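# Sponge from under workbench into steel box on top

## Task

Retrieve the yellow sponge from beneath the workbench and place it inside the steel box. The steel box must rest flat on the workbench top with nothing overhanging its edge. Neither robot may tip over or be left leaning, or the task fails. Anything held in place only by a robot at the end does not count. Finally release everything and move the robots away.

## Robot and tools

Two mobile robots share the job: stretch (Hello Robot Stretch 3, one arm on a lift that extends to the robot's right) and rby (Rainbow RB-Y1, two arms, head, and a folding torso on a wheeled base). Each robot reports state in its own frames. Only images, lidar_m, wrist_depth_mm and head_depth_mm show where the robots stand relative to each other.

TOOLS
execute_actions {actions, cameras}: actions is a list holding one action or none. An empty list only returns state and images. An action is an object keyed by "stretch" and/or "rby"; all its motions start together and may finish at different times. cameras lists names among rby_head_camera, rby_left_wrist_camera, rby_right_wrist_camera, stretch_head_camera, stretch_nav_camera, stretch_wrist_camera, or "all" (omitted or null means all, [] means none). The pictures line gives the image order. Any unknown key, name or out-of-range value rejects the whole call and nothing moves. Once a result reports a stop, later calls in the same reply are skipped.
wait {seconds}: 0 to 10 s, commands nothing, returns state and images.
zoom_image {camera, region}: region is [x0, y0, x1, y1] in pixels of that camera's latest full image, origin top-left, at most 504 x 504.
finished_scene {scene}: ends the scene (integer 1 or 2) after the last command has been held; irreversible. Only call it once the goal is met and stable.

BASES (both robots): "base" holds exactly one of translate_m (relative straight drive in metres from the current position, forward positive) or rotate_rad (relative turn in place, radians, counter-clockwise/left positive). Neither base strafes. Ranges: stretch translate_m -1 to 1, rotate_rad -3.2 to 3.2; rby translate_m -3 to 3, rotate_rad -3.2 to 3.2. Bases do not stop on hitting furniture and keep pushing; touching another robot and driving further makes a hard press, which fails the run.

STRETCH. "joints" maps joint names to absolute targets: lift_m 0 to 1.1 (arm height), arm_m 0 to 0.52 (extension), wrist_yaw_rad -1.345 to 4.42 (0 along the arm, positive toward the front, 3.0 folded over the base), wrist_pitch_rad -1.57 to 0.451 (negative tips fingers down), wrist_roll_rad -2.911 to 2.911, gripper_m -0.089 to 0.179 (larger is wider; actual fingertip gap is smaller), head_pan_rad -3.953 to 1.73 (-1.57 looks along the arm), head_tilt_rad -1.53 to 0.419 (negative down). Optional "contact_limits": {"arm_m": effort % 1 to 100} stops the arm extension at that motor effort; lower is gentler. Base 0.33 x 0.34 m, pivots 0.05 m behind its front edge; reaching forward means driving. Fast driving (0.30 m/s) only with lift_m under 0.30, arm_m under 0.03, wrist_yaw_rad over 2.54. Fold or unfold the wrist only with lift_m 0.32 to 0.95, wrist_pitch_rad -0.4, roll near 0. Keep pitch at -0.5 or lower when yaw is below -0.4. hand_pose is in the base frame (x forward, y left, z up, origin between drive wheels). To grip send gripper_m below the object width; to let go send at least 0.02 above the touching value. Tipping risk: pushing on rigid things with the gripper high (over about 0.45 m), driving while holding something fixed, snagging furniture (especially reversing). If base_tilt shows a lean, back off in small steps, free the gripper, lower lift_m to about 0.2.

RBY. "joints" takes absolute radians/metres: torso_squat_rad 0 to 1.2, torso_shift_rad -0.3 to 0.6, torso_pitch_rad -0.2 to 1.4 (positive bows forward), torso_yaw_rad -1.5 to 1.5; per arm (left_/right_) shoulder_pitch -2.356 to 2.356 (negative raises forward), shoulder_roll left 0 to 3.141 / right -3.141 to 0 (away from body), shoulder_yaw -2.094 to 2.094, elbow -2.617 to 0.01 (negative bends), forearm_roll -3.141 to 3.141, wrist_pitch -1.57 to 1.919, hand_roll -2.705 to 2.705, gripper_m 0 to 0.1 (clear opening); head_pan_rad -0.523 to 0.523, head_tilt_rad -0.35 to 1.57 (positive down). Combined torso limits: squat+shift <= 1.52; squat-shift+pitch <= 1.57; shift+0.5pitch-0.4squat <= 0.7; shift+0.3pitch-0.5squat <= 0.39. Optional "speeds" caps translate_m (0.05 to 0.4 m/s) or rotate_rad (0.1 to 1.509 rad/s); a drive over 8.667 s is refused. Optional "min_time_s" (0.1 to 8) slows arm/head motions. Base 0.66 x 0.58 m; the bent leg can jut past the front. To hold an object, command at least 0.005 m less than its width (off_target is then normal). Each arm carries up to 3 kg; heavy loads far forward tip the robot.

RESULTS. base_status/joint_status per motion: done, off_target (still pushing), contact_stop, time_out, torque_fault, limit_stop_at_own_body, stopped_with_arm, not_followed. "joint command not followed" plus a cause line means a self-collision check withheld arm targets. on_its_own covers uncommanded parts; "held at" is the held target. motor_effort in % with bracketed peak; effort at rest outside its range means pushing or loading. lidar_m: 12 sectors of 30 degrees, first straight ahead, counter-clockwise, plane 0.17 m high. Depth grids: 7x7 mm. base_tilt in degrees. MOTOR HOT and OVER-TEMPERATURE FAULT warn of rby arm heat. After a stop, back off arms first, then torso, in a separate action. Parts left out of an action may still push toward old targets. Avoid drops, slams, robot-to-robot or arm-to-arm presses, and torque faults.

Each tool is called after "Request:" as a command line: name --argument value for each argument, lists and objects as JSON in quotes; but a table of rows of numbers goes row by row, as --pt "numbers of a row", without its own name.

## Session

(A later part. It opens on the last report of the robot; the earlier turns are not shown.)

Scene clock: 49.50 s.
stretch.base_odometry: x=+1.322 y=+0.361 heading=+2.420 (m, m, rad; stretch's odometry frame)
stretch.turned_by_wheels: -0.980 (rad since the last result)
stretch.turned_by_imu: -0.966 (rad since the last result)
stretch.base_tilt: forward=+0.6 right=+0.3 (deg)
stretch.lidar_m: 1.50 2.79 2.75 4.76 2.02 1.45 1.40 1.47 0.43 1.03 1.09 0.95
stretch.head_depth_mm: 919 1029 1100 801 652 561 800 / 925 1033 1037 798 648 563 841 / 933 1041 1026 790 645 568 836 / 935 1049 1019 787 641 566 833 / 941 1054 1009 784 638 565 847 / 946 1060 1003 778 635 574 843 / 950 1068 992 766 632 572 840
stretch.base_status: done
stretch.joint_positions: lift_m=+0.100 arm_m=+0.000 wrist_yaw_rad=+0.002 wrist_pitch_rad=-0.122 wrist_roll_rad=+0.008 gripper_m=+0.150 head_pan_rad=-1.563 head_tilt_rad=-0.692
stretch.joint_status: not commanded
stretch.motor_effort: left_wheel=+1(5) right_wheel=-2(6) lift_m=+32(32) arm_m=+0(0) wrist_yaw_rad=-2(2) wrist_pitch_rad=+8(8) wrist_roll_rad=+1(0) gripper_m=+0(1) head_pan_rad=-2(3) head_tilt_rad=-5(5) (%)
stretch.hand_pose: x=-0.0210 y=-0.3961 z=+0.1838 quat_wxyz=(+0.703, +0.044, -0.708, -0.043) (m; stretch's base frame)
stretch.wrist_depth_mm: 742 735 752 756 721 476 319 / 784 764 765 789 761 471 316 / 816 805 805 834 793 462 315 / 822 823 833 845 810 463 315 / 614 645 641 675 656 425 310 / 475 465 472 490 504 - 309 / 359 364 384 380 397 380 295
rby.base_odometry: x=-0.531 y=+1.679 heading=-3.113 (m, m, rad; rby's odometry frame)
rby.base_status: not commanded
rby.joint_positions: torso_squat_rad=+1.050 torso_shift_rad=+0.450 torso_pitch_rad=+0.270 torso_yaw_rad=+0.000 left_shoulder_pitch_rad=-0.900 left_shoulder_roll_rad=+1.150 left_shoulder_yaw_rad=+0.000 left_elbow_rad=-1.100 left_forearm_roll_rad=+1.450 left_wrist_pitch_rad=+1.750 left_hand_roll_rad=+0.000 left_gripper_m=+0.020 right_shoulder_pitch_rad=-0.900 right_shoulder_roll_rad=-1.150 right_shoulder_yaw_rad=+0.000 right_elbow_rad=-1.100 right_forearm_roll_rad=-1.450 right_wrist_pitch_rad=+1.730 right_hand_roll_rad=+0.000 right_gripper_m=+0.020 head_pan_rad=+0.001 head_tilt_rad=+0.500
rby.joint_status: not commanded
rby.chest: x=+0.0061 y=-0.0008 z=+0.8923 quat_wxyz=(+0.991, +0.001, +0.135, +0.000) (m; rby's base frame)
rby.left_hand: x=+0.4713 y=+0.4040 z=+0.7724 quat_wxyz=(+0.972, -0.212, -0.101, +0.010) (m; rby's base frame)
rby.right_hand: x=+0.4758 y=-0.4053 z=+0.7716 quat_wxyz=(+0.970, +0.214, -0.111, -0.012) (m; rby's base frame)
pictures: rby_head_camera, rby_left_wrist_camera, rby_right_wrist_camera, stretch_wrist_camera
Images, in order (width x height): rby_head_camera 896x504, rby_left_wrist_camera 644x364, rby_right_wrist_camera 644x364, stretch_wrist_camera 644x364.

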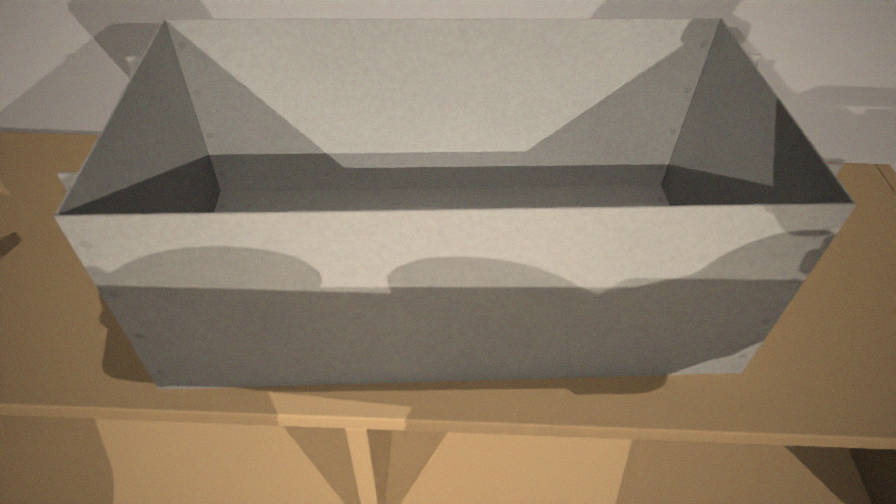

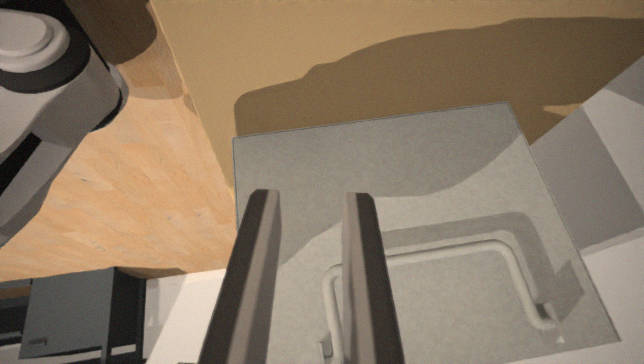

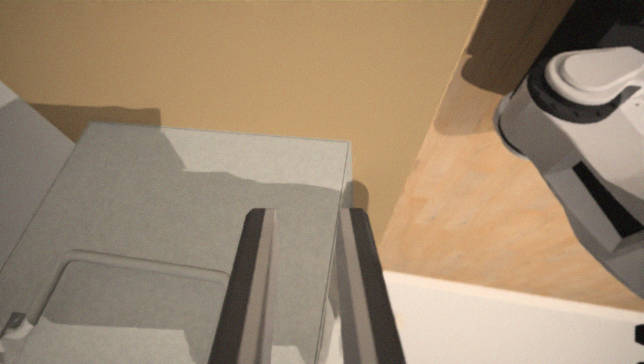

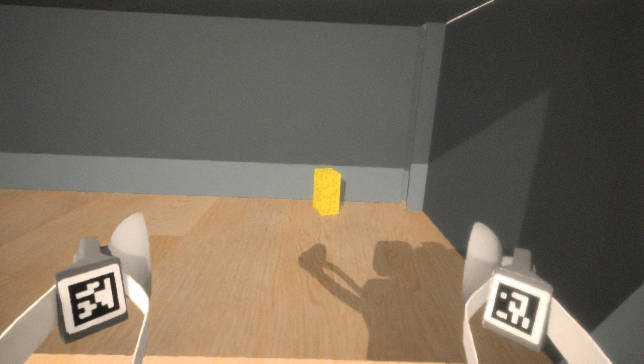

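Request:
execute_actions --actions '[{"rby":{"base":{"translate_m":0.08}},"stretch":{"joints":{"arm_m":0.3}}}]' --cameras '[]'

Request:
execute_actions --actions '[{"rby":{"base":{"rotate_rad":0.04}},"stretch":{"joints":{"arm_m":0.4,"wrist_pitch_rad":-0.4,"lift_m":0.08}}}]' --cameras '["stretch_wrist_camera","rby_left_wrist_camera","rby_right_wrist_camera"]'

Scene clock: 54.00 s.
stretch.base_odometry: x=+1.322 y=+0.361 heading=+2.420 (m, m, rad; stretch's odometry frame)
stretch.turned_by_wheels: +0.000 (rad since the last result)
stretch.turned_by_imu: +0.001 (rad since the last result)
stretch.base_tilt: forward=+0.7 right=+0.3 (deg)
stretch.lidar_m: 1.50 2.83 2.80 4.76 2.02 1.45 1.40 1.47 0.43 1.03 1.08 0.95
stretch.head_depth_mm: 925 1028 1099 803 651 560 801 / 928 1034 1037 798 647 562 839 / 929 1043 1026 791 644 568 821 / 934 1047 1018 787 642 566 832 / 942 1051 1010 781 638 563 845 / 943 1058 1000 777 633 569 843 / 952 1064 992 764 631 571 839
stretch.base_status: not commanded
stretch.joint_positions: lift_m=+0.100 arm_m=+0.300 wrist_yaw_rad=+0.002 wrist_pitch_rad=-0.122 wrist_roll_rad=+0.008 gripper_m=+0.150 head_pan_rad=-1.563 head_tilt_rad=-0.692
stretch.joint_status: all done
stretch.motor_effort: left_wheel=+1(1) right_wheel=-2(2) lift_m=+31(32) arm_m=+3(3) wrist_yaw_rad=-1(1) wrist_pitch_rad=+8(8) wrist_roll_rad=+0(0) gripper_m=+0(0) head_pan_rad=-3(2) head_tilt_rad=-5(6) (%)
stretch.hand_pose: x=-0.0211 y=-0.6961 z=+0.1839 quat_wxyz=(+0.703, +0.044, -0.708, -0.043) (m; stretch's base frame)
stretch.wrist_depth_mm: 463 462 461 463 474 429 320 / 476 479 482 485 492 443 314 / 503 497 509 491 506 460 315 / 522 519 531 533 523 455 315 / 533 536 545 551 567 428 310 / 465 448 472 460 487 - 306 / 354 370 377 378 394 376 290
rby.base_odometry: x=-0.611 y=+1.677 heading=-3.112 (m, m, rad; rby's odometry frame)
rby.base_status: done
rby.joint_positions: torso_squat_rad=+1.050 torso_shift_rad=+0.450 torso_pitch_rad=+0.270 torso_yaw_rad=+0.000 left_shoulder_pitch_rad=-0.900 left_shoulder_roll_rad=+1.150 left_shoulder_yaw_rad=+0.000 left_elbow_rad=-1.100 left_forearm_roll_rad=+1.450 left_wrist_pitch_rad=+1.750 left_hand_roll_rad=+0.000 left_gripper_m=+0.020 right_shoulder_pitch_rad=-0.900 right_shoulder_roll_rad=-1.150 right_shoulder_yaw_rad=+0.000 right_elbow_rad=-1.100 right_forearm_roll_rad=-1.450 right_wrist_pitch_rad=+1.730 right_hand_roll_rad=+0.000 right_gripper_m=+0.020 head_pan_rad=+0.001 head_tilt_rad=+0.500
rby.joint_status: not commanded
rby.chest: x=+0.0061 y=-0.0008 z=+0.8923 quat_wxyz=(+0.991, +0.001, +0.135, +0.000) (m; rby's base frame)
rby.left_hand: x=+0.4713 y=+0.4040 z=+0.7725 quat_wxyz=(+0.972, -0.212, -0.102, +0.010) (m; rby's base frame)
rby.right_hand: x=+0.4758 y=-0.4053 z=+0.7716 quat_wxyz=(+0.970, +0.214, -0.111, -0.012) (m; rby's base frame)
pictures: none
No camera images: the call's "cameras" was empty. Leave "cameras" out to get every camera's image.

Scene clock: 55.97 s.
stretch.base_odometry: x=+1.322 y=+0.361 heading=+2.420 (m, m, rad; stretch's odometry frame)
stretch.turned_by_wheels: +0.000 (rad since the last result)
stretch.turned_by_imu: +0.000 (rad since the last result)
stretch.base_tilt: forward=+0.7 right=+0.3 (deg)
stretch.lidar_m: 1.50 2.82 2.79 4.78 2.01 1.46 1.40 1.47 0.43 1.03 1.08 0.94
stretch.head_depth_mm: 919 1029 1103 801 650 561 802 / 924 1037 1035 797 647 562 841 / 931 1041 1027 792 645 569 834 / 936 1048 1017 784 640 567 833 / 941 1055 1013 782 636 564 848 / 944 1057 999 777 634 568 843 / 952 1063 994 765 631 572 839
stretch.base_status: not commanded
stretch.joint_positions: lift_m=+0.080 arm_m=+0.400 wrist_yaw_rad=+0.002 wrist_pitch_rad=-0.413 wrist_roll_rad=+0.008 gripper_m=+0.150 head_pan_rad=-1.563 head_tilt_rad=-0.692
stretch.joint_status: all done
stretch.motor_effort: left_wheel=+2(1) right_wheel=-2(2) lift_m=+32(33) arm_m=+3(5) wrist_yaw_rad=-2(2) wrist_pitch_rad=+5(6) wrist_roll_rad=+0(0) gripper_m=+0(1) head_pan_rad=-2(2) head_tilt_rad=-6(6) (%)
stretch.hand_pose: x=-0.0212 y=-0.7697 z=+0.0942 quat_wxyz=(+0.690, +0.145, -0.694, -0.145) (m; stretch's base frame)
stretch.wrist_depth_mm: 369 365 365 367 363 368 312 / 398 400 397 396 401 397 316 / 427 432 431 359 434 412 314 / 373 392 397 373 418 408 310 / 312 322 323 327 335 347 309 / 268 259 271 277 280 - 281 / 222 228 231 235 242 235 252
rby.base_odometry: x=-0.611 y=+1.677 heading=-3.073 (m, m, rad; rby's odometry frame)
rby.base_status: done
rby.joint_positions: torso_squat_rad=+1.050 torso_shift_rad=+0.450 torso_pitch_rad=+0.270 torso_yaw_rad=+0.000 left_shoulder_pitch_rad=-0.900 left_shoulder_roll_rad=+1.150 left_shoulder_yaw_rad=+0.000 left_elbow_rad=-1.100 left_forearm_roll_rad=+1.450 left_wrist_pitch_rad=+1.750 left_hand_roll_rad=+0.000 left_gripper_m=+0.020 right_shoulder_pitch_rad=-0.900 right_shoulder_roll_rad=-1.150 right_shoulder_yaw_rad=+0.000 right_elbow_rad=-1.100 right_forearm_roll_rad=-1.450 right_wrist_pitch_rad=+1.730 right_hand_roll_rad=+0.000 right_gripper_m=+0.020 head_pan_rad=+0.001 head_tilt_rad=+0.500
rby.joint_status: not commanded
rby.chest: x=+0.0061 y=-0.0008 z=+0.8923 quat_wxyz=(+0.991, +0.001, +0.135, +0.000) (m; rby's base frame)
rby.left_hand: x=+0.4713 y=+0.4040 z=+0.7725 quat_wxyz=(+0.972, -0.212, -0.102, +0.010) (m; rby's base frame)
rby.right_hand: x=+0.4758 y=-0.4053 z=+0.7716 quat_wxyz=(+0.970, +0.214, -0.111, -0.012) (m; rby's base frame)
pictures: rby_left_wrist_camera, rby_right_wrist_camera, stretch_wrist_camera
Images, in order (width x height): rby_left_wrist_camera 644x364, rby_right_wrist_camera 644x364, stretch_wrist_camera 644x364.

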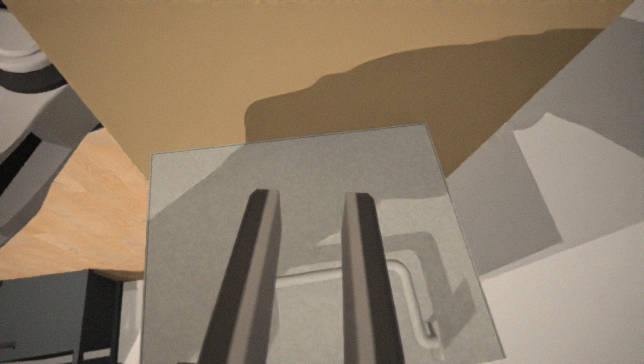

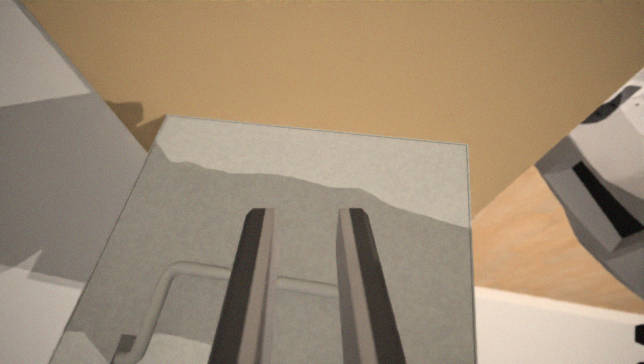

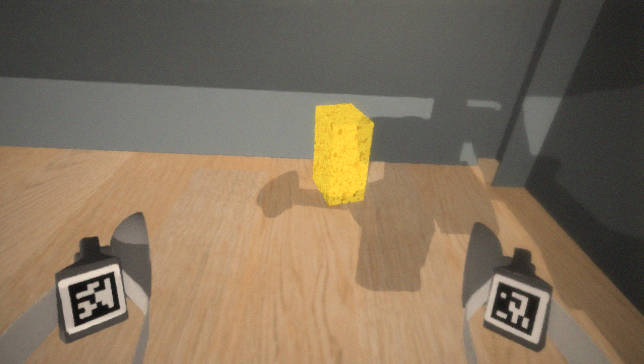

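Request:
execute_actions --actions '[{"rby":{"joints":{"left_shoulder_roll_rad":1.01,"left_elbow_rad":-1.29,"left_forearm_roll_rad":1.57,"right_shoulder_roll_rad":-1.01,"right_elbow_rad":-1.275,"right_forearm_roll_rad":-1.57},"min_time_s":1.5},"stretch":{"joints":{"arm_m":0.52,"wrist_pitch_rad":-0.33,"lift_m":0.05}}}]' --cameras '["stretch_wrist_camera","rby_left_wrist_camera","rby_right_wrist_camera"]'

Scene clock: 58.47 s.
stretch.base_odometry: x=+1.322 y=+0.361 heading=+2.420 (m, m, rad; stretch's odometry frame)
stretch.turned_by_wheels: +0.000 (rad since the last result)
stretch.turned_by_imu: +0.000 (rad since the last result)
stretch.base_tilt: forward=+0.5 right=+0.3 (deg)
stretch.lidar_m: 1.50 2.82 2.78 4.77 2.02 1.45 1.40 1.47 0.43 1.03 1.08 0.95
stretch.head_depth_mm: 922 1025 1106 802 651 560 802 / 926 1033 1032 797 648 562 841 / 931 1042 1027 792 645 569 834 / 937 1047 1017 785 640 566 833 / 937 1052 1007 781 638 563 846 / 945 1059 1002 778 635 568 841 / 950 1061 992 766 631 570 840
stretch.base_status: not commanded
stretch.joint_positions: lift_m=+0.050 arm_m=+0.519 wrist_yaw_rad=+0.001 wrist_pitch_rad=-0.351 wrist_roll_rad=+0.008 gripper_m=+0.150 head_pan_rad=-1.563 head_tilt_rad=-0.692
stretch.joint_status: all done
stretch.motor_effort: left_wheel=+1(1) right_wheel=-2(2) lift_m=+31(30) arm_m=+3(4) wrist_yaw_rad=-2(1) wrist_pitch_rad=+7(8) wrist_roll_rad=+0(0) gripper_m=+1(0) head_pan_rad=-3(3) head_tilt_rad=-5(5) (%)
stretch.hand_pose: x=-0.0212 y=-0.8967 z=+0.0783 quat_wxyz=(+0.694, +0.124, -0.698, -0.124) (m; stretch's base frame)
stretch.wrist_depth_mm: 253 252 251 252 252 254 259 / 270 271 269 270 273 272 279 / 290 289 292 291 293 293 293 / 314 316 318 239 312 316 272 / 298 309 307 249 310 330 287 / - 244 254 248 261 - 271 / 203 212 215 219 223 216 233
rby.base_odometry: x=-0.611 y=+1.677 heading=-3.073 (m, m, rad; rby's odometry frame)
rby.base_status: not commanded
rby.joint_positions: torso_squat_rad=+1.050 torso_shift_rad=+0.450 torso_pitch_rad=+0.270 torso_yaw_rad=+0.000 left_shoulder_pitch_rad=-0.900 left_shoulder_roll_rad=+1.010 left_shoulder_yaw_rad=+0.000 left_elbow_rad=-1.290 left_forearm_roll_rad=+1.570 left_wrist_pitch_rad=+1.750 left_hand_roll_rad=+0.000 left_gripper_m=+0.020 right_shoulder_pitch_rad=-0.900 right_shoulder_roll_rad=-1.012 right_shoulder_yaw_rad=+0.000 right_elbow_rad=-1.275 right_forearm_roll_rad=-1.570 right_wrist_pitch_rad=+1.730 right_hand_roll_rad=+0.000 right_gripper_m=+0.020 head_pan_rad=+0.001 head_tilt_rad=+0.500
rby.joint_status: all done
rby.chest: x=+0.0060 y=-0.0009 z=+0.8924 quat_wxyz=(+0.991, +0.001, +0.135, +0.000) (m; rby's base frame)
rby.left_hand: x=+0.4699 y=+0.2916 z=+0.7794 quat_wxyz=(+0.940, -0.300, -0.107, -0.119) (m; rby's base frame)
rby.right_hand: x=+0.4748 y=-0.2957 z=+0.7778 quat_wxyz=(+0.939, +0.304, -0.114, +0.108) (m; rby's base frame)
pictures: rby_left_wrist_camera, rby_right_wrist_camera, stretch_wrist_camera
Images, in order (width x height): rby_left_wrist_camera 644x364, rby_right_wrist_camera 644x364, stretch_wrist_camera 644x364.

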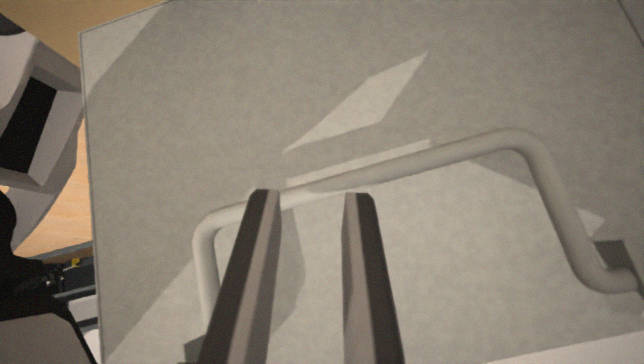

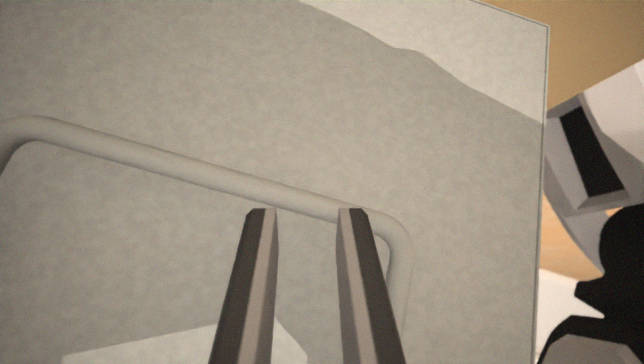

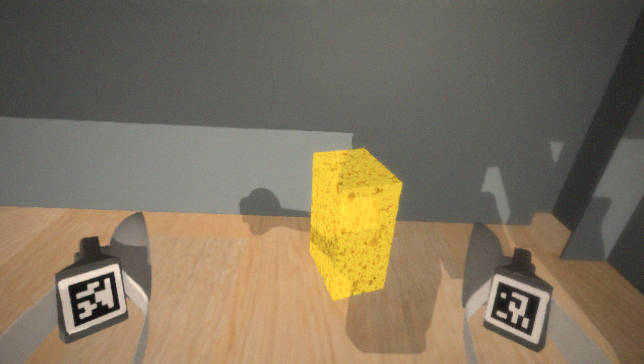

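Request:
execute_actions --actions '[{"rby":{"joints":{"torso_squat_rad":0.95}},"stretch":{"joints":{"gripper_m":0.035}}}]' --cameras '["stretch_wrist_camera","rby_left_wrist_camera","rby_right_wrist_camera"]'

Scene clock: 60.87 s.
stretch.base_odometry: x=+1.322 y=+0.361 heading=+2.420 (m, m, rad; stretch's odometry frame)
stretch.turned_by_wheels: +0.000 (rad since the last result)
stretch.turned_by_imu: +0.000 (rad since the last result)
stretch.base_tilt: forward=+0.6 right=+0.2 (deg)
stretch.lidar_m: 1.50 2.82 2.79 4.78 2.02 1.45 1.40 1.47 0.43 1.03 1.08 0.95
stretch.head_depth_mm: 923 1030 1100 802 651 560 804 / 925 1033 1033 796 648 562 840 / 928 1043 1025 791 645 569 834 / 937 1046 1018 789 641 565 834 / 941 1053 1010 780 638 564 847 / 946 1059 1001 776 633 569 843 / 952 1062 993 765 632 572 837
stretch.base_status: not commanded
stretch.joint_positions: lift_m=+0.050 arm_m=+0.519 wrist_yaw_rad=+0.001 wrist_pitch_rad=-0.351 wrist_roll_rad=+0.008 gripper_m=+0.035 head_pan_rad=-1.563 head_tilt_rad=-0.692
stretch.joint_status: all done
stretch.motor_effort: left_wheel=+1(1) right_wheel=-2(2) lift_m=+32(32) arm_m=+4(3) wrist_yaw_rad=-2(3) wrist_pitch_rad=+7(7) wrist_roll_rad=+0(0) gripper_m=+0(96) head_pan_rad=-2(2) head_tilt_rad=-6(6) (%)
stretch.hand_pose: x=-0.0212 y=-0.8967 z=+0.0783 quat_wxyz=(+0.694, +0.124, -0.698, -0.124) (m; stretch's base frame)
stretch.wrist_depth_mm: 254 253 252 255 255 252 258 / 270 270 273 273 272 272 277 / 289 292 293 291 294 293 301 / 313 316 315 240 313 318 271 / 299 304 318 287 309 329 284 / 246 250 - 248 274 270 270 / 210 211 215 219 215 225 228
rby.base_odometry: x=-0.611 y=+1.677 heading=-3.073 (m, m, rad; rby's odometry frame)
rby.base_status: not commanded
rby.joint_positions: torso_squat_rad=+0.950 torso_shift_rad=+0.450 torso_pitch_rad=+0.270 torso_yaw_rad=+0.000 left_shoulder_pitch_rad=-0.900 left_shoulder_roll_rad=+1.010 left_shoulder_yaw_rad=+0.000 left_elbow_rad=-1.290 left_forearm_roll_rad=+1.570 left_wrist_pitch_rad=+1.750 left_hand_roll_rad=+0.000 left_gripper_m=+0.020 right_shoulder_pitch_rad=-0.900 right_shoulder_roll_rad=-1.010 right_shoulder_yaw_rad=+0.000 right_elbow_rad=-1.275 right_forearm_roll_rad=-1.570 right_wrist_pitch_rad=+1.730 right_hand_roll_rad=+0.000 right_gripper_m=+0.020 head_pan_rad=+0.001 head_tilt_rad=+0.500
rby.joint_status: all done
rby.chest: x=+0.0317 y=-0.0009 z=+0.9454 quat_wxyz=(+0.991, +0.001, +0.135, +0.000) (m; rby's base frame)
rby.left_hand: x=+0.4956 y=+0.2916 z=+0.8322 quat_wxyz=(+0.940, -0.300, -0.107, -0.119) (m; rby's base frame)
rby.right_hand: x=+0.5004 y=-0.2948 z=+0.8303 quat_wxyz=(+0.939, +0.305, -0.114, +0.109) (m; rby's base frame)
pictures: rby_left_wrist_camera, rby_right_wrist_camera, stretch_wrist_camera
Images, in order (width x height): rby_left_wrist_camera 644x364, rby_right_wrist_camera 644x364, stretch_wrist_camera 644x364.

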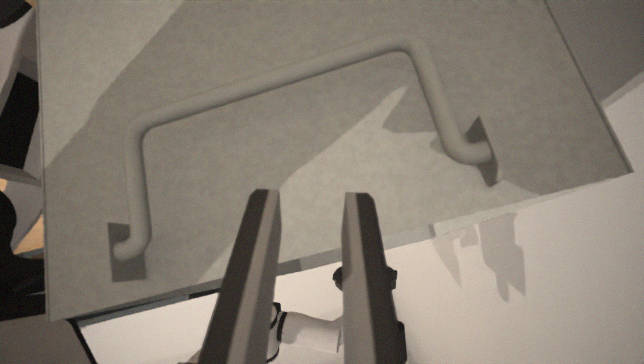

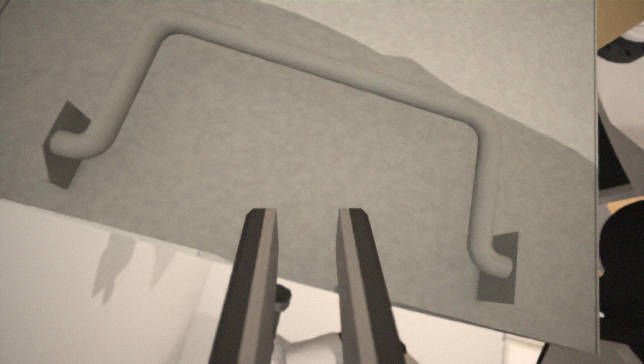

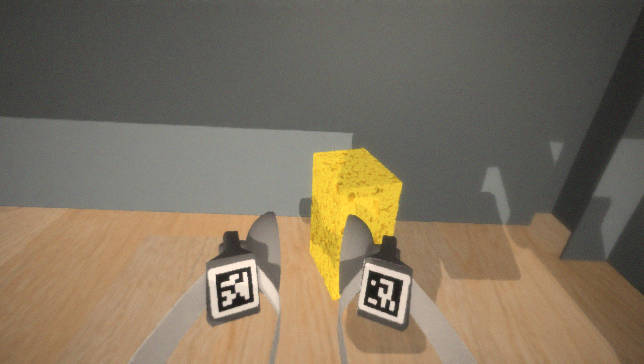

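Request:
execute_actions --actions '[{"rby":{"joints":{"left_shoulder_roll_rad":1.15,"left_elbow_rad":-1.1,"left_forearm_roll_rad":1.45,"right_shoulder_roll_rad":-1.15,"right_elbow_rad":-1.1,"right_forearm_roll_rad":-1.45},"min_time_s":1.2},"stretch":{"joints":{"arm_m":0.0,"wrist_pitch_rad":-0.1,"lift_m":0.1,"gripper_m":0.15}}}]' --cameras '[]'

Request:
execute_actions --actions '[{"rby":{"joints":{"torso_squat_rad":1.06,"left_shoulder_pitch_rad":-0.8,"right_shoulder_pitch_rad":-0.8}},"stretch":{"base":{"rotate_rad":1.1}}}]' --cameras '[]'

Request:
execute_actions --actions '[{"rby":{"joints":{"left_shoulder_roll_rad":1.01,"left_elbow_rad":-1.29,"left_forearm_roll_rad":1.57,"right_shoulder_roll_rad":-1.01,"right_elbow_rad":-1.275,"right_forearm_roll_rad":-1.57},"min_time_s":1.5},"stretch":{"base":{"translate_m":-0.1}}}]' --cameras '["rby_left_wrist_camera","rby_right_wrist_camera"]'

Request:
execute_actions --actions '[{"stretch":{"base":{"rotate_rad":-1.1}}}]' --cameras '[]'

Request:
execute_actions --actions '[{"stretch":{"joints":{"arm_m":0.3}}}]' --cameras '[]'

Request:
execute_actions --actions '[{"stretch":{"joints":{"arm_m":0.47,"wrist_pitch_rad":-0.35,"lift_m":0.05}}}]' --cameras '["stretch_wrist_camera"]'

Scene clock: 67.30 s.
stretch.base_odometry: x=+1.322 y=+0.361 heading=+2.420 (m, m, rad; stretch's odometry frame)
stretch.turned_by_wheels: +0.000 (rad since the last result)
stretch.turned_by_imu: +0.001 (rad since the last result)
stretch.base_tilt: forward=+0.5 right=+0.4 (deg)
stretch.lidar_m: 1.50 2.81 2.79 4.77 2.02 1.45 1.40 1.47 0.43 1.03 1.08 0.95
stretch.head_depth_mm: 922 1031 1101 802 652 560 803 / 929 1035 1035 798 648 563 839 / 932 1043 1028 793 645 569 836 / 937 1046 1020 787 641 567 835 / 941 1054 1011 781 639 564 846 / 947 1058 1002 777 635 574 843 / 951 1066 993 764 631 571 839
stretch.base_status: not commanded
stretch.joint_positions: lift_m=+0.100 arm_m=+0.000 wrist_yaw_rad=+0.001 wrist_pitch_rad=-0.122 wrist_roll_rad=+0.008 gripper_m=+0.150 head_pan_rad=-1.563 head_tilt_rad=-0.692
stretch.joint_status: all done
stretch.motor_effort: left_wheel=+1(1) right_wheel=-2(2) lift_m=+50(54) arm_m=-4(4) wrist_yaw_rad=-1(2) wrist_pitch_rad=+8(7) wrist_roll_rad=+0(0) gripper_m=+0(98) head_pan_rad=-3(2) head_tilt_rad=-5(5) (%)
stretch.hand_pose: x=-0.0211 y=-0.3967 z=+0.1832 quat_wxyz=(+0.703, +0.044, -0.708, -0.043) (m; stretch's base frame)
stretch.wrist_depth_mm: 749 743 744 744 715 483 320 / 770 758 777 766 767 479 317 / 807 804 808 809 784 472 318 / 855 863 805 807 811 471 312 / 625 635 635 666 674 434 312 / 480 452 468 476 500 - 306 / 356 366 379 384 385 377 295
rby.base_odometry: x=-0.611 y=+1.677 heading=-3.073 (m, m, rad; rby's odometry frame)
rby.base_status: not commanded
rby.joint_positions: torso_squat_rad=+0.950 torso_shift_rad=+0.450 torso_pitch_rad=+0.270 torso_yaw_rad=+0.000 left_shoulder_pitch_rad=-0.900 left_shoulder_roll_rad=+1.150 left_shoulder_yaw_rad=+0.000 left_elbow_rad=-1.100 left_forearm_roll_rad=+1.450 left_wrist_pitch_rad=+1.750 left_hand_roll_rad=+0.000 left_gripper_m=+0.020 right_shoulder_pitch_rad=-0.900 right_shoulder_roll_rad=-1.150 right_shoulder_yaw_rad=+0.000 right_elbow_rad=-1.100 right_forearm_roll_rad=-1.450 right_wrist_pitch_rad=+1.730 right_hand_roll_rad=+0.000 right_gripper_m=+0.020 head_pan_rad=+0.001 head_tilt_rad=+0.500
rby.joint_status: all done
rby.chest: x=+0.0317 y=-0.0009 z=+0.9454 quat_wxyz=(+0.991, +0.001, +0.135, +0.000) (m; rby's base frame)
rby.left_hand: x=+0.4969 y=+0.4038 z=+0.8255 quat_wxyz=(+0.972, -0.212, -0.101, +0.009) (m; rby's base frame)
rby.right_hand: x=+0.5015 y=-0.4053 z=+0.8248 quat_wxyz=(+0.970, +0.214, -0.111, -0.012) (m; rby's base frame)
pictures: none
No camera images: the call's "cameras" was empty. Leave "cameras" out to get every camera's image.

Scene clock: 70.00 s.
stretch.base_odometry: x=+1.322 y=+0.361 heading=-2.764 (m, m, rad; stretch's odometry frame)
stretch.turned_by_wheels: +1.100 (rad since the last result)
stretch.turned_by_imu: +1.085 (rad since the last result)
stretch.base_tilt: forward=+0.6 right=+0.4 (deg)
stretch.lidar_m: 2.84 4.76 1.95 1.44 1.41 1.48 0.43 1.05 1.10 0.95 3.25 2.79
stretch.head_depth_mm: 1407 1414 1045 801 651 592 809 / 1601 1470 1035 798 683 932 1132 / 1880 1456 1026 796 1073 1297 1175 / 2240 1448 1018 1193 1353 1354 1195 / 2776 1431 1157 1498 1577 1374 1193 / 2839 3017 2351 1925 1625 1372 1186 / 2727 3002 2525 1971 1614 1364 1184
stretch.base_status: done
stretch.joint_positions: lift_m=+0.100 arm_m=+0.000 wrist_yaw_rad=+0.001 wrist_pitch_rad=-0.122 wrist_roll_rad=+0.008 gripper_m=+0.150 head_pan_rad=-1.563 head_tilt_rad=-0.692
stretch.joint_status: not commanded
stretch.motor_effort: left_wheel=-1(5) right_wheel=+1(5) lift_m=+50(50) arm_m=-4(3) wrist_yaw_rad=-1(2) wrist_pitch_rad=+8(8) wrist_roll_rad=+0(0) gripper_m=+0(0) head_pan_rad=-3(2) head_tilt_rad=-5(6) (%)
stretch.hand_pose: x=-0.0211 y=-0.3967 z=+0.1832 quat_wxyz=(+0.703, +0.044, -0.708, -0.043) (m; stretch's base frame)
stretch.wrist_depth_mm: - - 951 684 756 719 694 / - - - 712 860 961 793 / - - - 773 910 983 785 / 935 952 899 807 914 940 807 / 615 646 656 581 670 728 726 / 483 458 479 466 419 - 515 / 352 372 377 384 354 319 408
rby.base_odometry: x=-0.611 y=+1.677 heading=-3.073 (m, m, rad; rby's odometry frame)
rby.base_status: not commanded
rby.joint_positions: torso_squat_rad=+1.060 torso_shift_rad=+0.450 torso_pitch_rad=+0.270 torso_yaw_rad=+0.000 left_shoulder_pitch_rad=-0.800 left_shoulder_roll_rad=+1.150 left_shoulder_yaw_rad=+0.000 left_elbow_rad=-1.100 left_forearm_roll_rad=+1.450 left_wrist_pitch_rad=+1.750 left_hand_roll_rad=+0.000 left_gripper_m=+0.020 right_shoulder_pitch_rad=-0.800 right_shoulder_roll_rad=-1.150 right_shoulder_yaw_rad=+0.000 right_elbow_rad=-1.100 right_forearm_roll_rad=-1.450 right_wrist_pitch_rad=+1.730 right_hand_roll_rad=+0.000 right_gripper_m=+0.020 head_pan_rad=+0.001 head_tilt_rad=+0.500
rby.joint_status: all done
rby.chest: x=+0.0034 y=-0.0008 z=+0.8868 quat_wxyz=(+0.991, +0.001, +0.135, +0.000) (m; rby's base frame)
rby.left_hand: x=+0.4418 y=+0.4202 z=+0.7284 quat_wxyz=(+0.976, -0.206, -0.059, +0.035) (m; rby's base frame)
rby.right_hand: x=+0.4464 y=-0.4216 z=+0.7271 quat_wxyz=(+0.975, +0.207, -0.069, -0.037) (m; rby's base frame)
pictures: none
No camera images: the call's "cameras" was empty. Leave "cameras" out to get every camera's image.

Scene clock: 72.13 s.
stretch.base_odometry: x=+1.414 y=+0.398 heading=-2.764 (m, m, rad; stretch's odometry frame)
stretch.turned_by_wheels: +0.000 (rad since the last result)
stretch.turned_by_imu: +0.000 (rad since the last result)
stretch.base_tilt: forward=+0.7 right=+0.4 (deg)
stretch.lidar_m: 2.91 4.71 1.88 1.38 1.37 1.40 0.33 0.93 1.00 0.96 1.37 2.89
stretch.head_depth_mm: 1295 1338 1046 802 651 549 484 / 1488 1466 1036 798 647 557 792 / 1737 1459 1027 792 649 910 1111 / 2069 1447 1019 787 1043 1293 1173 / 2604 1425 1008 1211 1447 1373 1190 / 2882 1415 1449 1797 1617 1366 1186 / 2757 3005 2529 1959 1609 1362 1182
stretch.base_status: done
stretch.joint_positions: lift_m=+0.100 arm_m=+0.000 wrist_yaw_rad=+0.001 wrist_pitch_rad=-0.122 wrist_roll_rad=+0.008 gripper_m=+0.150 head_pan_rad=-1.563 head_tilt_rad=-0.692
stretch.joint_status: not commanded
stretch.motor_effort: left_wheel=-1(5) right_wheel=+1(3) lift_m=+50(50) arm_m=-3(3) wrist_yaw_rad=-2(1) wrist_pitch_rad=+8(8) wrist_roll_rad=+0(0) gripper_m=+0(1) head_pan_rad=-2(2) head_tilt_rad=-5(6) (%)
stretch.hand_pose: x=-0.0211 y=-0.3967 z=+0.1832 quat_wxyz=(+0.703, +0.044, -0.708, -0.043) (m; stretch's base frame)
stretch.wrist_depth_mm: - - 701 700 762 702 667 / - - 707 763 889 876 697 / - - 764 792 944 881 724 / 908 956 769 844 965 859 707 / 609 643 615 664 672 735 682 / 480 461 474 418 498 - 525 / 349 371 376 354 389 381 408
rby.base_odometry: x=-0.611 y=+1.677 heading=-3.073 (m, m, rad; rby's odometry frame)
rby.base_status: not commanded
rby.joint_positions: torso_squat_rad=+1.060 torso_shift_rad=+0.450 torso_pitch_rad=+0.270 torso_yaw_rad=+0.000 left_shoulder_pitch_rad=-0.800 left_shoulder_roll_rad=+1.010 left_shoulder_yaw_rad=+0.000 left_elbow_rad=-1.290 left_forearm_roll_rad=+1.570 left_wrist_pitch_rad=+1.750 left_hand_roll_rad=+0.000 left_gripper_m=+0.020 right_shoulder_pitch_rad=-0.800 right_shoulder_roll_rad=-1.010 right_shoulder_yaw_rad=+0.000 right_elbow_rad=-1.275 right_forearm_roll_rad=-1.570 right_wrist_pitch_rad=+1.730 right_hand_roll_rad=+0.000 right_gripper_m=+0.020 head_pan_rad=+0.001 head_tilt_rad=+0.500
rby.joint_status: all done
rby.chest: x=+0.0034 y=-0.0008 z=+0.8868 quat_wxyz=(+0.991, +0.001, +0.135, +0.000) (m; rby's base frame)
rby.left_hand: x=+0.4448 y=+0.3079 z=+0.7340 quat_wxyz=(+0.948, -0.299, -0.067, -0.089) (m; rby's base frame)
rby.right_hand: x=+0.4495 y=-0.3110 z=+0.7315 quat_wxyz=(+0.947, +0.304, -0.074, +0.079) (m; rby's base frame)
pictures: rby_left_wrist_camera, rby_right_wrist_camera
Images, in order (width x height): rby_left_wrist_camera 644x364, rby_right_wrist_camera 644x364.

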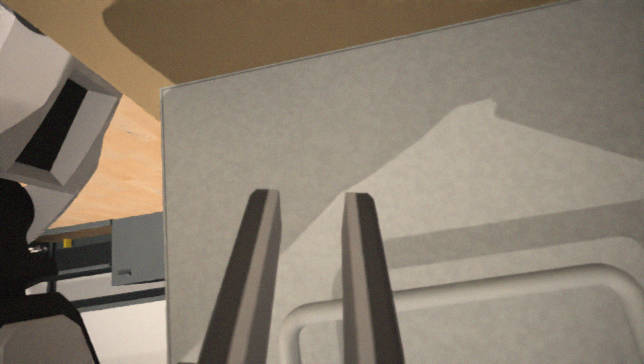

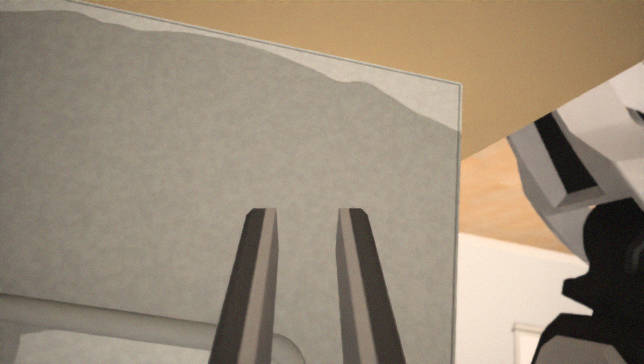

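Scene clock: 74.83 s.
stretch.base_odometry: x=+1.414 y=+0.398 heading=+2.420 (m, m, rad; stretch's odometry frame)
stretch.turned_by_wheels: -1.100 (rad since the last result)
stretch.turned_by_imu: -1.084 (rad since the last result)
stretch.base_tilt: forward=+0.8 right=+0.3 (deg)
stretch.lidar_m: 1.16 2.92 2.88 4.86 1.95 1.41 1.36 1.42 0.33 0.87 0.99 0.96
stretch.head_depth_mm: 848 942 1048 828 651 548 493 / 850 948 1023 799 649 546 492 / 856 957 1023 791 644 544 497 / 860 959 1013 785 641 541 497 / 862 969 1009 782 639 539 495 / 868 971 999 776 634 537 497 / 871 981 990 771 631 533 748
stretch.base_status: done
stretch.joint_positions: lift_m=+0.100 arm_m=+0.000 wrist_yaw_rad=+0.001 wrist_pitch_rad=-0.122 wrist_roll_rad=+0.008 gripper_m=+0.150 head_pan_rad=-1.563 head_tilt_rad=-0.692
stretch.joint_status: not commanded
stretch.motor_effort: left_wheel=+1(5) right_wheel=-2(5) lift_m=+50(50) arm_m=-4(4) wrist_yaw_rad=-1(3) wrist_pitch_rad=+8(8) wrist_roll_rad=+0(0) gripper_m=+0(0) head_pan_rad=-3(3) head_tilt_rad=-6(6) (%)
stretch.hand_pose: x=-0.0211 y=-0.3967 z=+0.1832 quat_wxyz=(+0.703, +0.044, -0.708, -0.043) (m; stretch's base frame)
stretch.wrist_depth_mm: 661 665 665 658 626 391 264 / 686 668 718 694 661 383 260 / 696 727 712 709 673 383 256 / 726 745 752 738 704 371 253 / 612 631 649 667 623 352 254 / 481 456 475 486 492 - 251 / 357 369 379 382 387 361 238
rby.base_odometry: x=-0.611 y=+1.677 heading=-3.073 (m, m, rad; rby's odometry frame)
rby.base_status: not commanded
rby.joint_positions: torso_squat_rad=+1.060 torso_shift_rad=+0.450 torso_pitch_rad=+0.270 torso_yaw_rad=+0.000 left_shoulder_pitch_rad=-0.800 left_shoulder_roll_rad=+1.010 left_shoulder_yaw_rad=+0.000 left_elbow_rad=-1.290 left_forearm_roll_rad=+1.570 left_wrist_pitch_rad=+1.750 left_hand_roll_rad=+0.000 left_gripper_m=+0.020 right_shoulder_pitch_rad=-0.800 right_shoulder_roll_rad=-1.010 right_shoulder_yaw_rad=+0.000 right_elbow_rad=-1.275 right_forearm_roll_rad=-1.570 right_wrist_pitch_rad=+1.730 right_hand_roll_rad=+0.000 right_gripper_m=+0.020 head_pan_rad=+0.001 head_tilt_rad=+0.500
rby.joint_status: not commanded
rby.chest: x=+0.0034 y=-0.0008 z=+0.8868 quat_wxyz=(+0.991, +0.001, +0.135, +0.000) (m; rby's base frame)
rby.left_hand: x=+0.4448 y=+0.3079 z=+0.7340 quat_wxyz=(+0.948, -0.299, -0.067, -0.089) (m; rby's base frame)
rby.right_hand: x=+0.4495 y=-0.3110 z=+0.7315 quat_wxyz=(+0.947, +0.304, -0.074, +0.079) (m; rby's base frame)
pictures: none
No camera images: the call's "cameras" was empty. Leave "cameras" out to get every camera's image.

Scene clock: 78.27 s.
stretch.base_odometry: x=+1.414 y=+0.398 heading=+2.420 (m, m, rad; stretch's odometry frame)
stretch.turned_by_wheels: +0.000 (rad since the last result)
stretch.turned_by_imu: +0.001 (rad since the last result)
stretch.base_tilt: forward=+0.5 right=+0.3 (deg)
stretch.lidar_m: 1.16 2.93 2.89 4.87 1.95 1.40 1.37 1.42 0.33 0.87 0.99 0.96
stretch.head_depth_mm: 844 945 1050 826 652 548 492 / 850 946 1019 799 649 546 491 / 855 955 1024 791 645 543 497 / 858 959 1012 787 641 541 497 / 865 964 1010 781 637 539 494 / 865 971 998 777 634 536 497 / 871 978 991 771 631 534 748
stretch.base_status: not commanded
stretch.joint_positions: lift_m=+0.100 arm_m=+0.300 wrist_yaw_rad=+0.001 wrist_pitch_rad=-0.122 wrist_roll_rad=+0.008 gripper_m=+0.150 head_pan_rad=-1.563 head_tilt_rad=-0.692
stretch.joint_status: all done
stretch.motor_effort: left_wheel=+1(1) right_wheel=-2(2) lift_m=+50(50) arm_m=+4(4) wrist_yaw_rad=-2(1) wrist_pitch_rad=+8(8) wrist_roll_rad=+0(0) gripper_m=+0(0) head_pan_rad=-2(3) head_tilt_rad=-6(6) (%)
stretch.hand_pose: x=-0.0211 y=-0.6961 z=+0.1833 quat_wxyz=(+0.703, +0.044, -0.708, -0.043) (m; stretch's base frame)
stretch.wrist_depth_mm: 374 380 383 383 388 342 261 / 391 396 403 402 401 352 258 / 409 412 413 412 420 364 257 / 427 431 431 431 434 372 254 / 442 449 456 444 454 350 253 / 451 447 460 437 462 - 251 / 348 370 380 375 391 362 238
rby.base_odometry: x=-0.611 y=+1.677 heading=-3.073 (m, m, rad; rby's odometry frame)
rby.base_status: not commanded
rby.joint_positions: torso_squat_rad=+1.060 torso_shift_rad=+0.450 torso_pitch_rad=+0.270 torso_yaw_rad=+0.000 left_shoulder_pitch_rad=-0.800 left_shoulder_roll_rad=+1.010 left_shoulder_yaw_rad=+0.000 left_elbow_rad=-1.290 left_forearm_roll_rad=+1.570 left_wrist_pitch_rad=+1.750 left_hand_roll_rad=+0.000 left_gripper_m=+0.020 right_shoulder_pitch_rad=-0.800 right_shoulder_roll_rad=-1.010 right_shoulder_yaw_rad=+0.000 right_elbow_rad=-1.275 right_forearm_roll_rad=-1.570 right_wrist_pitch_rad=+1.730 right_hand_roll_rad=+0.000 right_gripper_m=+0.020 head_pan_rad=+0.001 head_tilt_rad=+0.500
rby.joint_status: not commanded
rby.chest: x=+0.0034 y=-0.0008 z=+0.8868 quat_wxyz=(+0.991, +0.001, +0.135, +0.000) (m; rby's base frame)
rby.left_hand: x=+0.4448 y=+0.3079 z=+0.7340 quat_wxyz=(+0.948, -0.299, -0.067, -0.089) (m; rby's base frame)
rby.right_hand: x=+0.4495 y=-0.3110 z=+0.7315 quat_wxyz=(+0.947, +0.304, -0.074, +0.079) (m; rby's base frame)
pictures: none
No camera images: the call's "cameras" was empty. Leave "cameras" out to get every camera's image.

Scene clock: 80.77 s.
stretch.base_odometry: x=+1.414 y=+0.398 heading=+2.420 (m, m, rad; stretch's odometry frame)
stretch.turned_by_wheels: +0.000 (rad since the last result)
stretch.turned_by_imu: +0.000 (rad since the last result)
stretch.base_tilt: forward=+0.6 right=+0.5 (deg)
stretch.lidar_m: 1.16 2.92 2.88 4.87 1.95 1.41 1.37 1.42 0.33 0.87 0.99 0.96
stretch.head_depth_mm: 848 944 1049 828 651 548 493 / 850 951 1018 796 647 545 491 / 855 955 1024 792 645 544 497 / 858 961 1012 785 642 541 497 / 864 967 1010 781 637 538 494 / 865 970 1001 776 635 537 497 / 871 978 992 771 631 533 749
stretch.base_status: not commanded
stretch.joint_positions: lift_m=+0.050 arm_m=+0.470 wrist_yaw_rad=+0.001 wrist_pitch_rad=-0.364 wrist_roll_rad=+0.008 gripper_m=+0.150 head_pan_rad=-1.563 head_tilt_rad=-0.692
stretch.joint_status: all done
stretch.motor_effort: left_wheel=+1(1) right_wheel=-2(2) lift_m=+32(43) arm_m=+4(5) wrist_yaw_rad=-2(2) wrist_pitch_rad=+5(5) wrist_roll_rad=+0(0) gripper_m=-1(1) head_pan_rad=-2(3) head_tilt_rad=-5(6) (%)
stretch.hand_pose: x=-0.0212 y=-0.8456 z=+0.0753 quat_wxyz=(+0.693, +0.128, -0.698, -0.128) (m; stretch's base frame)
stretch.wrist_depth_mm: 219 219 220 219 219 220 234 / 234 234 235 234 234 235 242 / 252 253 251 251 249 253 253 / 277 275 266 264 276 277 223 / 288 292 277 191 295 301 234 / - 237 239 211 258 - 250 / 201 208 212 214 217 215 226
rby.base_odometry: x=-0.611 y=+1.677 heading=-3.073 (m, m, rad; rby's odometry frame)
rby.base_status: not commanded
rby.joint_positions: torso_squat_rad=+1.060 torso_shift_rad=+0.450 torso_pitch_rad=+0.270 torso_yaw_rad=+0.000 left_shoulder_pitch_rad=-0.800 left_shoulder_roll_rad=+1.010 left_shoulder_yaw_rad=+0.000 left_elbow_rad=-1.290 left_forearm_roll_rad=+1.570 left_wrist_pitch_rad=+1.750 left_hand_roll_rad=+0.000 left_gripper_m=+0.020 right_shoulder_pitch_rad=-0.800 right_shoulder_roll_rad=-1.010 right_shoulder_yaw_rad=+0.000 right_elbow_rad=-1.275 right_forearm_roll_rad=-1.570 right_wrist_pitch_rad=+1.730 right_hand_roll_rad=+0.000 right_gripper_m=+0.020 head_pan_rad=+0.001 head_tilt_rad=+0.500
rby.joint_status: not commanded
rby.chest: x=+0.0034 y=-0.0008 z=+0.8868 quat_wxyz=(+0.991, +0.001, +0.135, +0.000) (m; rby's base frame)
rby.left_hand: x=+0.4448 y=+0.3079 z=+0.7340 quat_wxyz=(+0.948, -0.299, -0.067, -0.089) (m; rby's base frame)
rby.right_hand: x=+0.4495 y=-0.3110 z=+0.7315 quat_wxyz=(+0.947, +0.304, -0.074, +0.079) (m; rby's base frame)
pictures: stretch_wrist_camera
Images, in order (width x height): stretch_wrist_camera 644x364.

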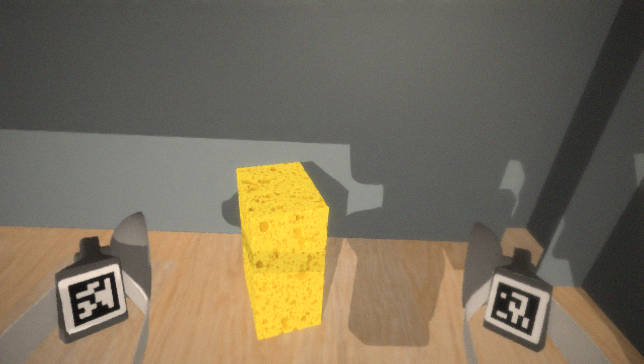

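Request:
execute_actions --actions '[{"rby":{"base":{"translate_m":0.06},"speeds":{"translate_m":0.05}},"stretch":{"joints":{"arm_m":0.49}}}]' --cameras '[]'

Request:
execute_actions --actions '[{"rby":{"joints":{"torso_squat_rad":1.0}},"stretch":{"joints":{"gripper_m":0.035}}}]' --cameras '["stretch_wrist_camera","rby_left_wrist_camera","rby_right_wrist_camera"]'

Scene clock: 83.03 s.
stretch.base_odometry: x=+1.414 y=+0.398 heading=+2.420 (m, m, rad; stretch's odometry frame)
stretch.turned_by_wheels: +0.000 (rad since the last result)
stretch.turned_by_imu: +0.000 (rad since the last result)
stretch.base_tilt: forward=+0.5 right=+0.4 (deg)
stretch.lidar_m: 1.16 2.95 2.92 4.86 1.95 1.40 1.37 1.42 0.33 0.87 0.99 0.96
stretch.head_depth_mm: 845 947 1048 828 651 547 493 / 851 949 1018 796 647 546 490 / 853 956 1021 790 644 543 497 / 860 959 1014 787 642 540 497 / 863 967 1008 781 638 538 495 / 869 970 1000 776 634 536 496 / 872 975 993 771 631 534 748
stretch.base_status: not commanded
stretch.joint_positions: lift_m=+0.050 arm_m=+0.490 wrist_yaw_rad=+0.001 wrist_pitch_rad=-0.364 wrist_roll_rad=+0.008 gripper_m=+0.150 head_pan_rad=-1.563 head_tilt_rad=-0.692
stretch.joint_status: all done
stretch.motor_effort: left_wheel=+1(1) right_wheel=-2(2) lift_m=+32(32) arm_m=+3(3) wrist_yaw_rad=-3(2) wrist_pitch_rad=+5(5) wrist_roll_rad=+0(0) gripper_m=+0(0) head_pan_rad=-2(2) head_tilt_rad=-6(6) (%)
stretch.hand_pose: x=-0.0212 y=-0.8656 z=+0.0753 quat_wxyz=(+0.693, +0.128, -0.698, -0.128) (m; stretch's base frame)
stretch.wrist_depth_mm: 201 200 202 199 200 200 204 / 214 212 214 213 216 215 222 / 230 231 231 232 233 231 238 / 253 250 244 247 256 253 249 / 270 271 264 173 278 283 218 / - 239 231 181 255 - 232 / 202 208 206 204 219 216 226
rby.base_odometry: x=-0.671 y=+1.673 heading=-3.073 (m, m, rad; rby's odometry frame)
rby.base_status: done
rby.joint_positions: torso_squat_rad=+1.060 torso_shift_rad=+0.450 torso_pitch_rad=+0.270 torso_yaw_rad=+0.000 left_shoulder_pitch_rad=-0.800 left_shoulder_roll_rad=+1.010 left_shoulder_yaw_rad=+0.000 left_elbow_rad=-1.290 left_forearm_roll_rad=+1.570 left_wrist_pitch_rad=+1.750 left_hand_roll_rad=+0.000 left_gripper_m=+0.020 right_shoulder_pitch_rad=-0.800 right_shoulder_roll_rad=-1.010 right_shoulder_yaw_rad=+0.000 right_elbow_rad=-1.275 right_forearm_roll_rad=-1.570 right_wrist_pitch_rad=+1.730 right_hand_roll_rad=+0.000 right_gripper_m=+0.020 head_pan_rad=+0.001 head_tilt_rad=+0.500
rby.joint_status: not commanded
rby.chest: x=+0.0034 y=-0.0008 z=+0.8869 quat_wxyz=(+0.991, +0.001, +0.135, +0.000) (m; rby's base frame)
rby.left_hand: x=+0.4448 y=+0.3079 z=+0.7339 quat_wxyz=(+0.948, -0.300, -0.067, -0.090) (m; rby's base frame)
rby.right_hand: x=+0.4495 y=-0.3109 z=+0.7315 quat_wxyz=(+0.946, +0.304, -0.074, +0.079) (m; rby's base frame)
pictures: none
No camera images: the call's "cameras" was empty. Leave "cameras" out to get every camera's image.

Scene clock: 84.67 s.
stretch.base_odometry: x=+1.414 y=+0.398 heading=+2.420 (m, m, rad; stretch's odometry frame)
stretch.turned_by_wheels: +0.000 (rad since the last result)
stretch.turned_by_imu: +0.000 (rad since the last result)
stretch.base_tilt: forward=+0.6 right=+0.3 (deg)
stretch.lidar_m: 1.16 2.95 2.94 4.85 1.95 1.41 1.37 1.42 0.33 0.87 0.99 0.96
stretch.head_depth_mm: 847 946 1049 827 652 548 492 / 852 952 1020 793 649 546 491 / 854 956 1027 792 644 544 497 / 857 961 1014 787 642 542 496 / 860 967 1008 780 637 539 494 / 870 972 998 778 634 536 496 / 875 978 991 773 630 534 748
stretch.base_status: not commanded
stretch.joint_positions: lift_m=+0.050 arm_m=+0.490 wrist_yaw_rad=+0.001 wrist_pitch_rad=-0.364 wrist_roll_rad=+0.008 gripper_m=+0.035 head_pan_rad=-1.563 head_tilt_rad=-0.692
stretch.joint_status: all done
stretch.motor_effort: left_wheel=+1(1) right_wheel=-2(2) lift_m=+31(32) arm_m=+4(4) wrist_yaw_rad=-2(2) wrist_pitch_rad=+5(5) wrist_roll_rad=+0(0) gripper_m=-3(96) head_pan_rad=-2(2) head_tilt_rad=-6(6) (%)
stretch.hand_pose: x=-0.0212 y=-0.8656 z=+0.0753 quat_wxyz=(+0.693, +0.128, -0.698, -0.128) (m; stretch's base frame)
stretch.wrist_depth_mm: 200 199 200 199 199 200 204 / 214 214 216 216 215 215 222 / 231 231 231 231 231 232 241 / 251 250 248 244 252 252 249 / 269 275 270 165 274 282 218 / 244 244 - 176 267 263 234 / 207 208 205 202 212 223 224
rby.base_odometry: x=-0.671 y=+1.673 heading=-3.073 (m, m, rad; rby's odometry frame)
rby.base_status: not commanded
rby.joint_positions: torso_squat_rad=+1.000 torso_shift_rad=+0.450 torso_pitch_rad=+0.270 torso_yaw_rad=+0.000 left_shoulder_pitch_rad=-0.800 left_shoulder_roll_rad=+1.010 left_shoulder_yaw_rad=+0.000 left_elbow_rad=-1.290 left_forearm_roll_rad=+1.570 left_wrist_pitch_rad=+1.750 left_hand_roll_rad=+0.000 left_gripper_m=+0.020 right_shoulder_pitch_rad=-0.800 right_shoulder_roll_rad=-1.010 right_shoulder_yaw_rad=+0.000 right_elbow_rad=-1.275 right_forearm_roll_rad=-1.570 right_wrist_pitch_rad=+1.730 right_hand_roll_rad=+0.000 right_gripper_m=+0.020 head_pan_rad=+0.001 head_tilt_rad=+0.500
rby.joint_status: all done
rby.chest: x=+0.0191 y=-0.0009 z=+0.9193 quat_wxyz=(+0.991, +0.001, +0.135, +0.000) (m; rby's base frame)
rby.left_hand: x=+0.4605 y=+0.3078 z=+0.7663 quat_wxyz=(+0.948, -0.300, -0.067, -0.089) (m; rby's base frame)
rby.right_hand: x=+0.4652 y=-0.3109 z=+0.7639 quat_wxyz=(+0.946, +0.304, -0.074, +0.079) (m; rby's base frame)
pictures: rby_left_wrist_camera, rby_right_wrist_camera, stretch_wrist_camera
Images, in order (width x height): rby_left_wrist_camera 644x364, rby_right_wrist_camera 644x364, stretch_wrist_camera 644x364.

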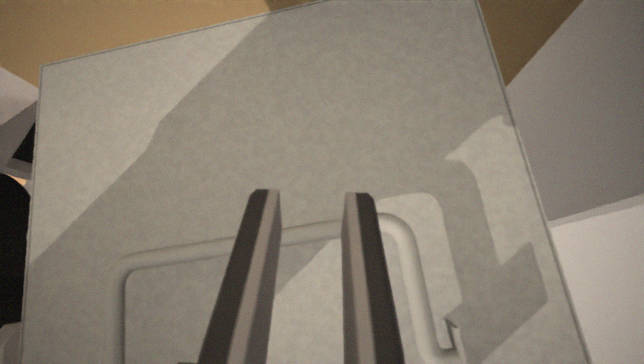

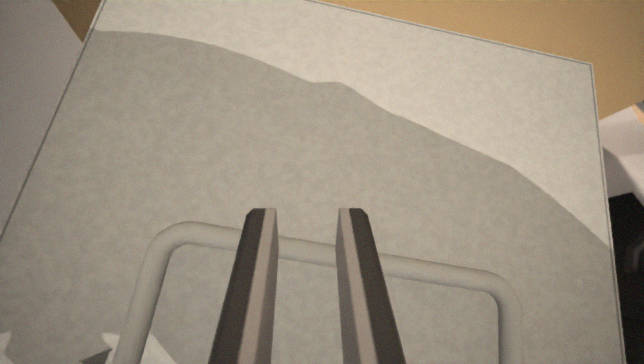

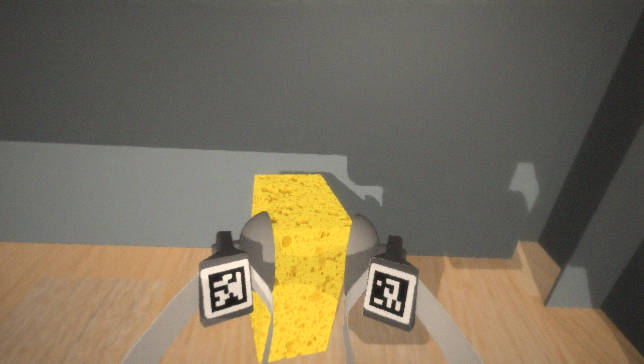

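Request:
execute_actions --actions '[{"rby":{"joints":{"left_forearm_roll_rad":1.68,"right_forearm_roll_rad":-1.68,"left_shoulder_roll_rad":0.97,"right_shoulder_roll_rad":-0.97},"min_time_s":1.5},"stretch":{"joints":{"gripper_m":0.015}}}]' --cameras '["rby_left_wrist_camera","rby_right_wrist_camera"]'

Request:
execute_actions --actions '[{"rby":{"joints":{"torso_squat_rad":0.9}},"stretch":{"joints":{"lift_m":0.1,"wrist_pitch_rad":-0.1}}}]' --cameras '["stretch_wrist_camera","rby_left_wrist_camera","rby_right_wrist_camera"]'

Scene clock: 86.90 s.
stretch.base_odometry: x=+1.414 y=+0.398 heading=+2.420 (m, m, rad; stretch's odometry frame)
stretch.turned_by_wheels: +0.000 (rad since the last result)
stretch.turned_by_imu: +0.000 (rad since the last result)
stretch.base_tilt: forward=+0.6 right=+0.4 (deg)
stretch.lidar_m: 1.16 2.95 2.93 4.85 1.95 1.41 1.37 1.42 0.33 0.87 0.99 0.96
stretch.head_depth_mm: 846 942 1049 827 650 548 492 / 852 950 1021 798 648 545 491 / 856 954 1024 791 644 543 497 / 860 960 1014 785 641 541 496 / 861 968 1007 781 638 539 494 / 868 971 999 775 634 536 497 / 872 977 992 770 632 533 748
stretch.base_status: not commanded
stretch.joint_positions: lift_m=+0.050 arm_m=+0.490 wrist_yaw_rad=+0.001 wrist_pitch_rad=-0.364 wrist_roll_rad=+0.008 gripper_m=+0.016 head_pan_rad=-1.563 head_tilt_rad=-0.692
stretch.joint_status: all done
stretch.motor_effort: left_wheel=+1(1) right_wheel=-2(2) lift_m=+32(32) arm_m=+4(3) wrist_yaw_rad=-1(1) wrist_pitch_rad=+5(5) wrist_roll_rad=+0(0) gripper_m=-10(85) head_pan_rad=-3(2) head_tilt_rad=-6(6) (%)
stretch.hand_pose: x=-0.0212 y=-0.8656 z=+0.0753 quat_wxyz=(+0.693, +0.128, -0.698, -0.128) (m; stretch's base frame)
stretch.wrist_depth_mm: 200 201 199 200 201 201 202 / 215 213 213 214 214 216 222 / 232 230 231 233 232 234 239 / 249 251 250 241 251 254 250 / 269 271 269 165 276 279 218 / 242 243 - 176 267 263 232 / 207 210 208 202 212 223 225
rby.base_odometry: x=-0.671 y=+1.673 heading=-3.073 (m, m, rad; rby's odometry frame)
rby.base_status: not commanded
rby.joint_positions: torso_squat_rad=+1.000 torso_shift_rad=+0.450 torso_pitch_rad=+0.269 torso_yaw_rad=+0.001 left_shoulder_pitch_rad=-0.801 left_shoulder_roll_rad=+0.976 left_shoulder_yaw_rad=+0.002 left_elbow_rad=-1.289 left_forearm_roll_rad=+1.678 left_wrist_pitch_rad=+1.750 left_hand_roll_rad=+0.000 left_gripper_m=+0.020 right_shoulder_pitch_rad=-0.801 right_shoulder_roll_rad=-0.994 right_shoulder_yaw_rad=-0.006 right_elbow_rad=-1.271 right_forearm_roll_rad=-1.666 right_wrist_pitch_rad=+1.730 right_hand_roll_rad=+0.000 right_gripper_m=+0.020 head_pan_rad=+0.001 head_tilt_rad=+0.500
rby.joint_status: right_shoulder_roll_rad contact_stop (moved +0.015 of +0.040); right_forearm_roll_rad contact_stop (moved -0.096 of -0.110); the others done
rby.on_its_own: right_shoulder_roll_rad is held at -0.991, not at your -0.970, since a contact_stop
rby.chest: x=+0.0185 y=-0.0007 z=+0.9194 quat_wxyz=(+0.991, +0.001, +0.134, +0.000) (m; rby's base frame)
rby.left_hand: x=+0.4542 y=+0.2767 z=+0.7769 quat_wxyz=(+0.923, -0.364, -0.061, -0.106) (m; rby's base frame)
rby.right_hand: x=+0.4611 y=-0.2890 z=+0.7769 quat_wxyz=(+0.927, +0.356, -0.073, +0.091) (m; rby's base frame)
pictures: rby_left_wrist_camera, rby_right_wrist_camera
Images, in order (width x height): rby_left_wrist_camera 644x364, rby_right_wrist_camera 644x364.

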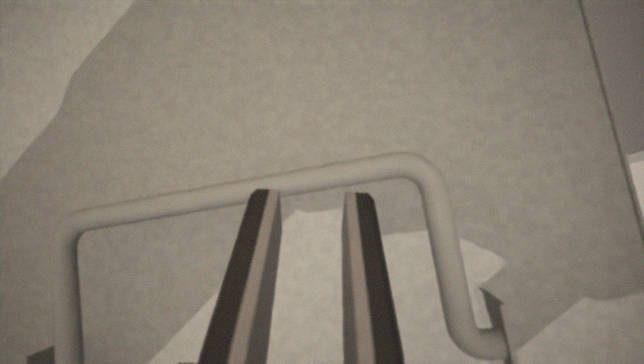

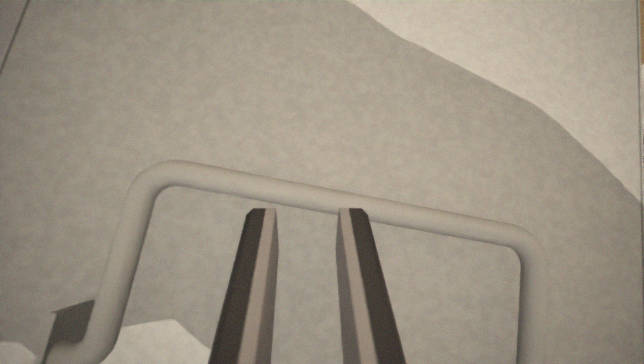

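not run: a stop came earlier in this reply.


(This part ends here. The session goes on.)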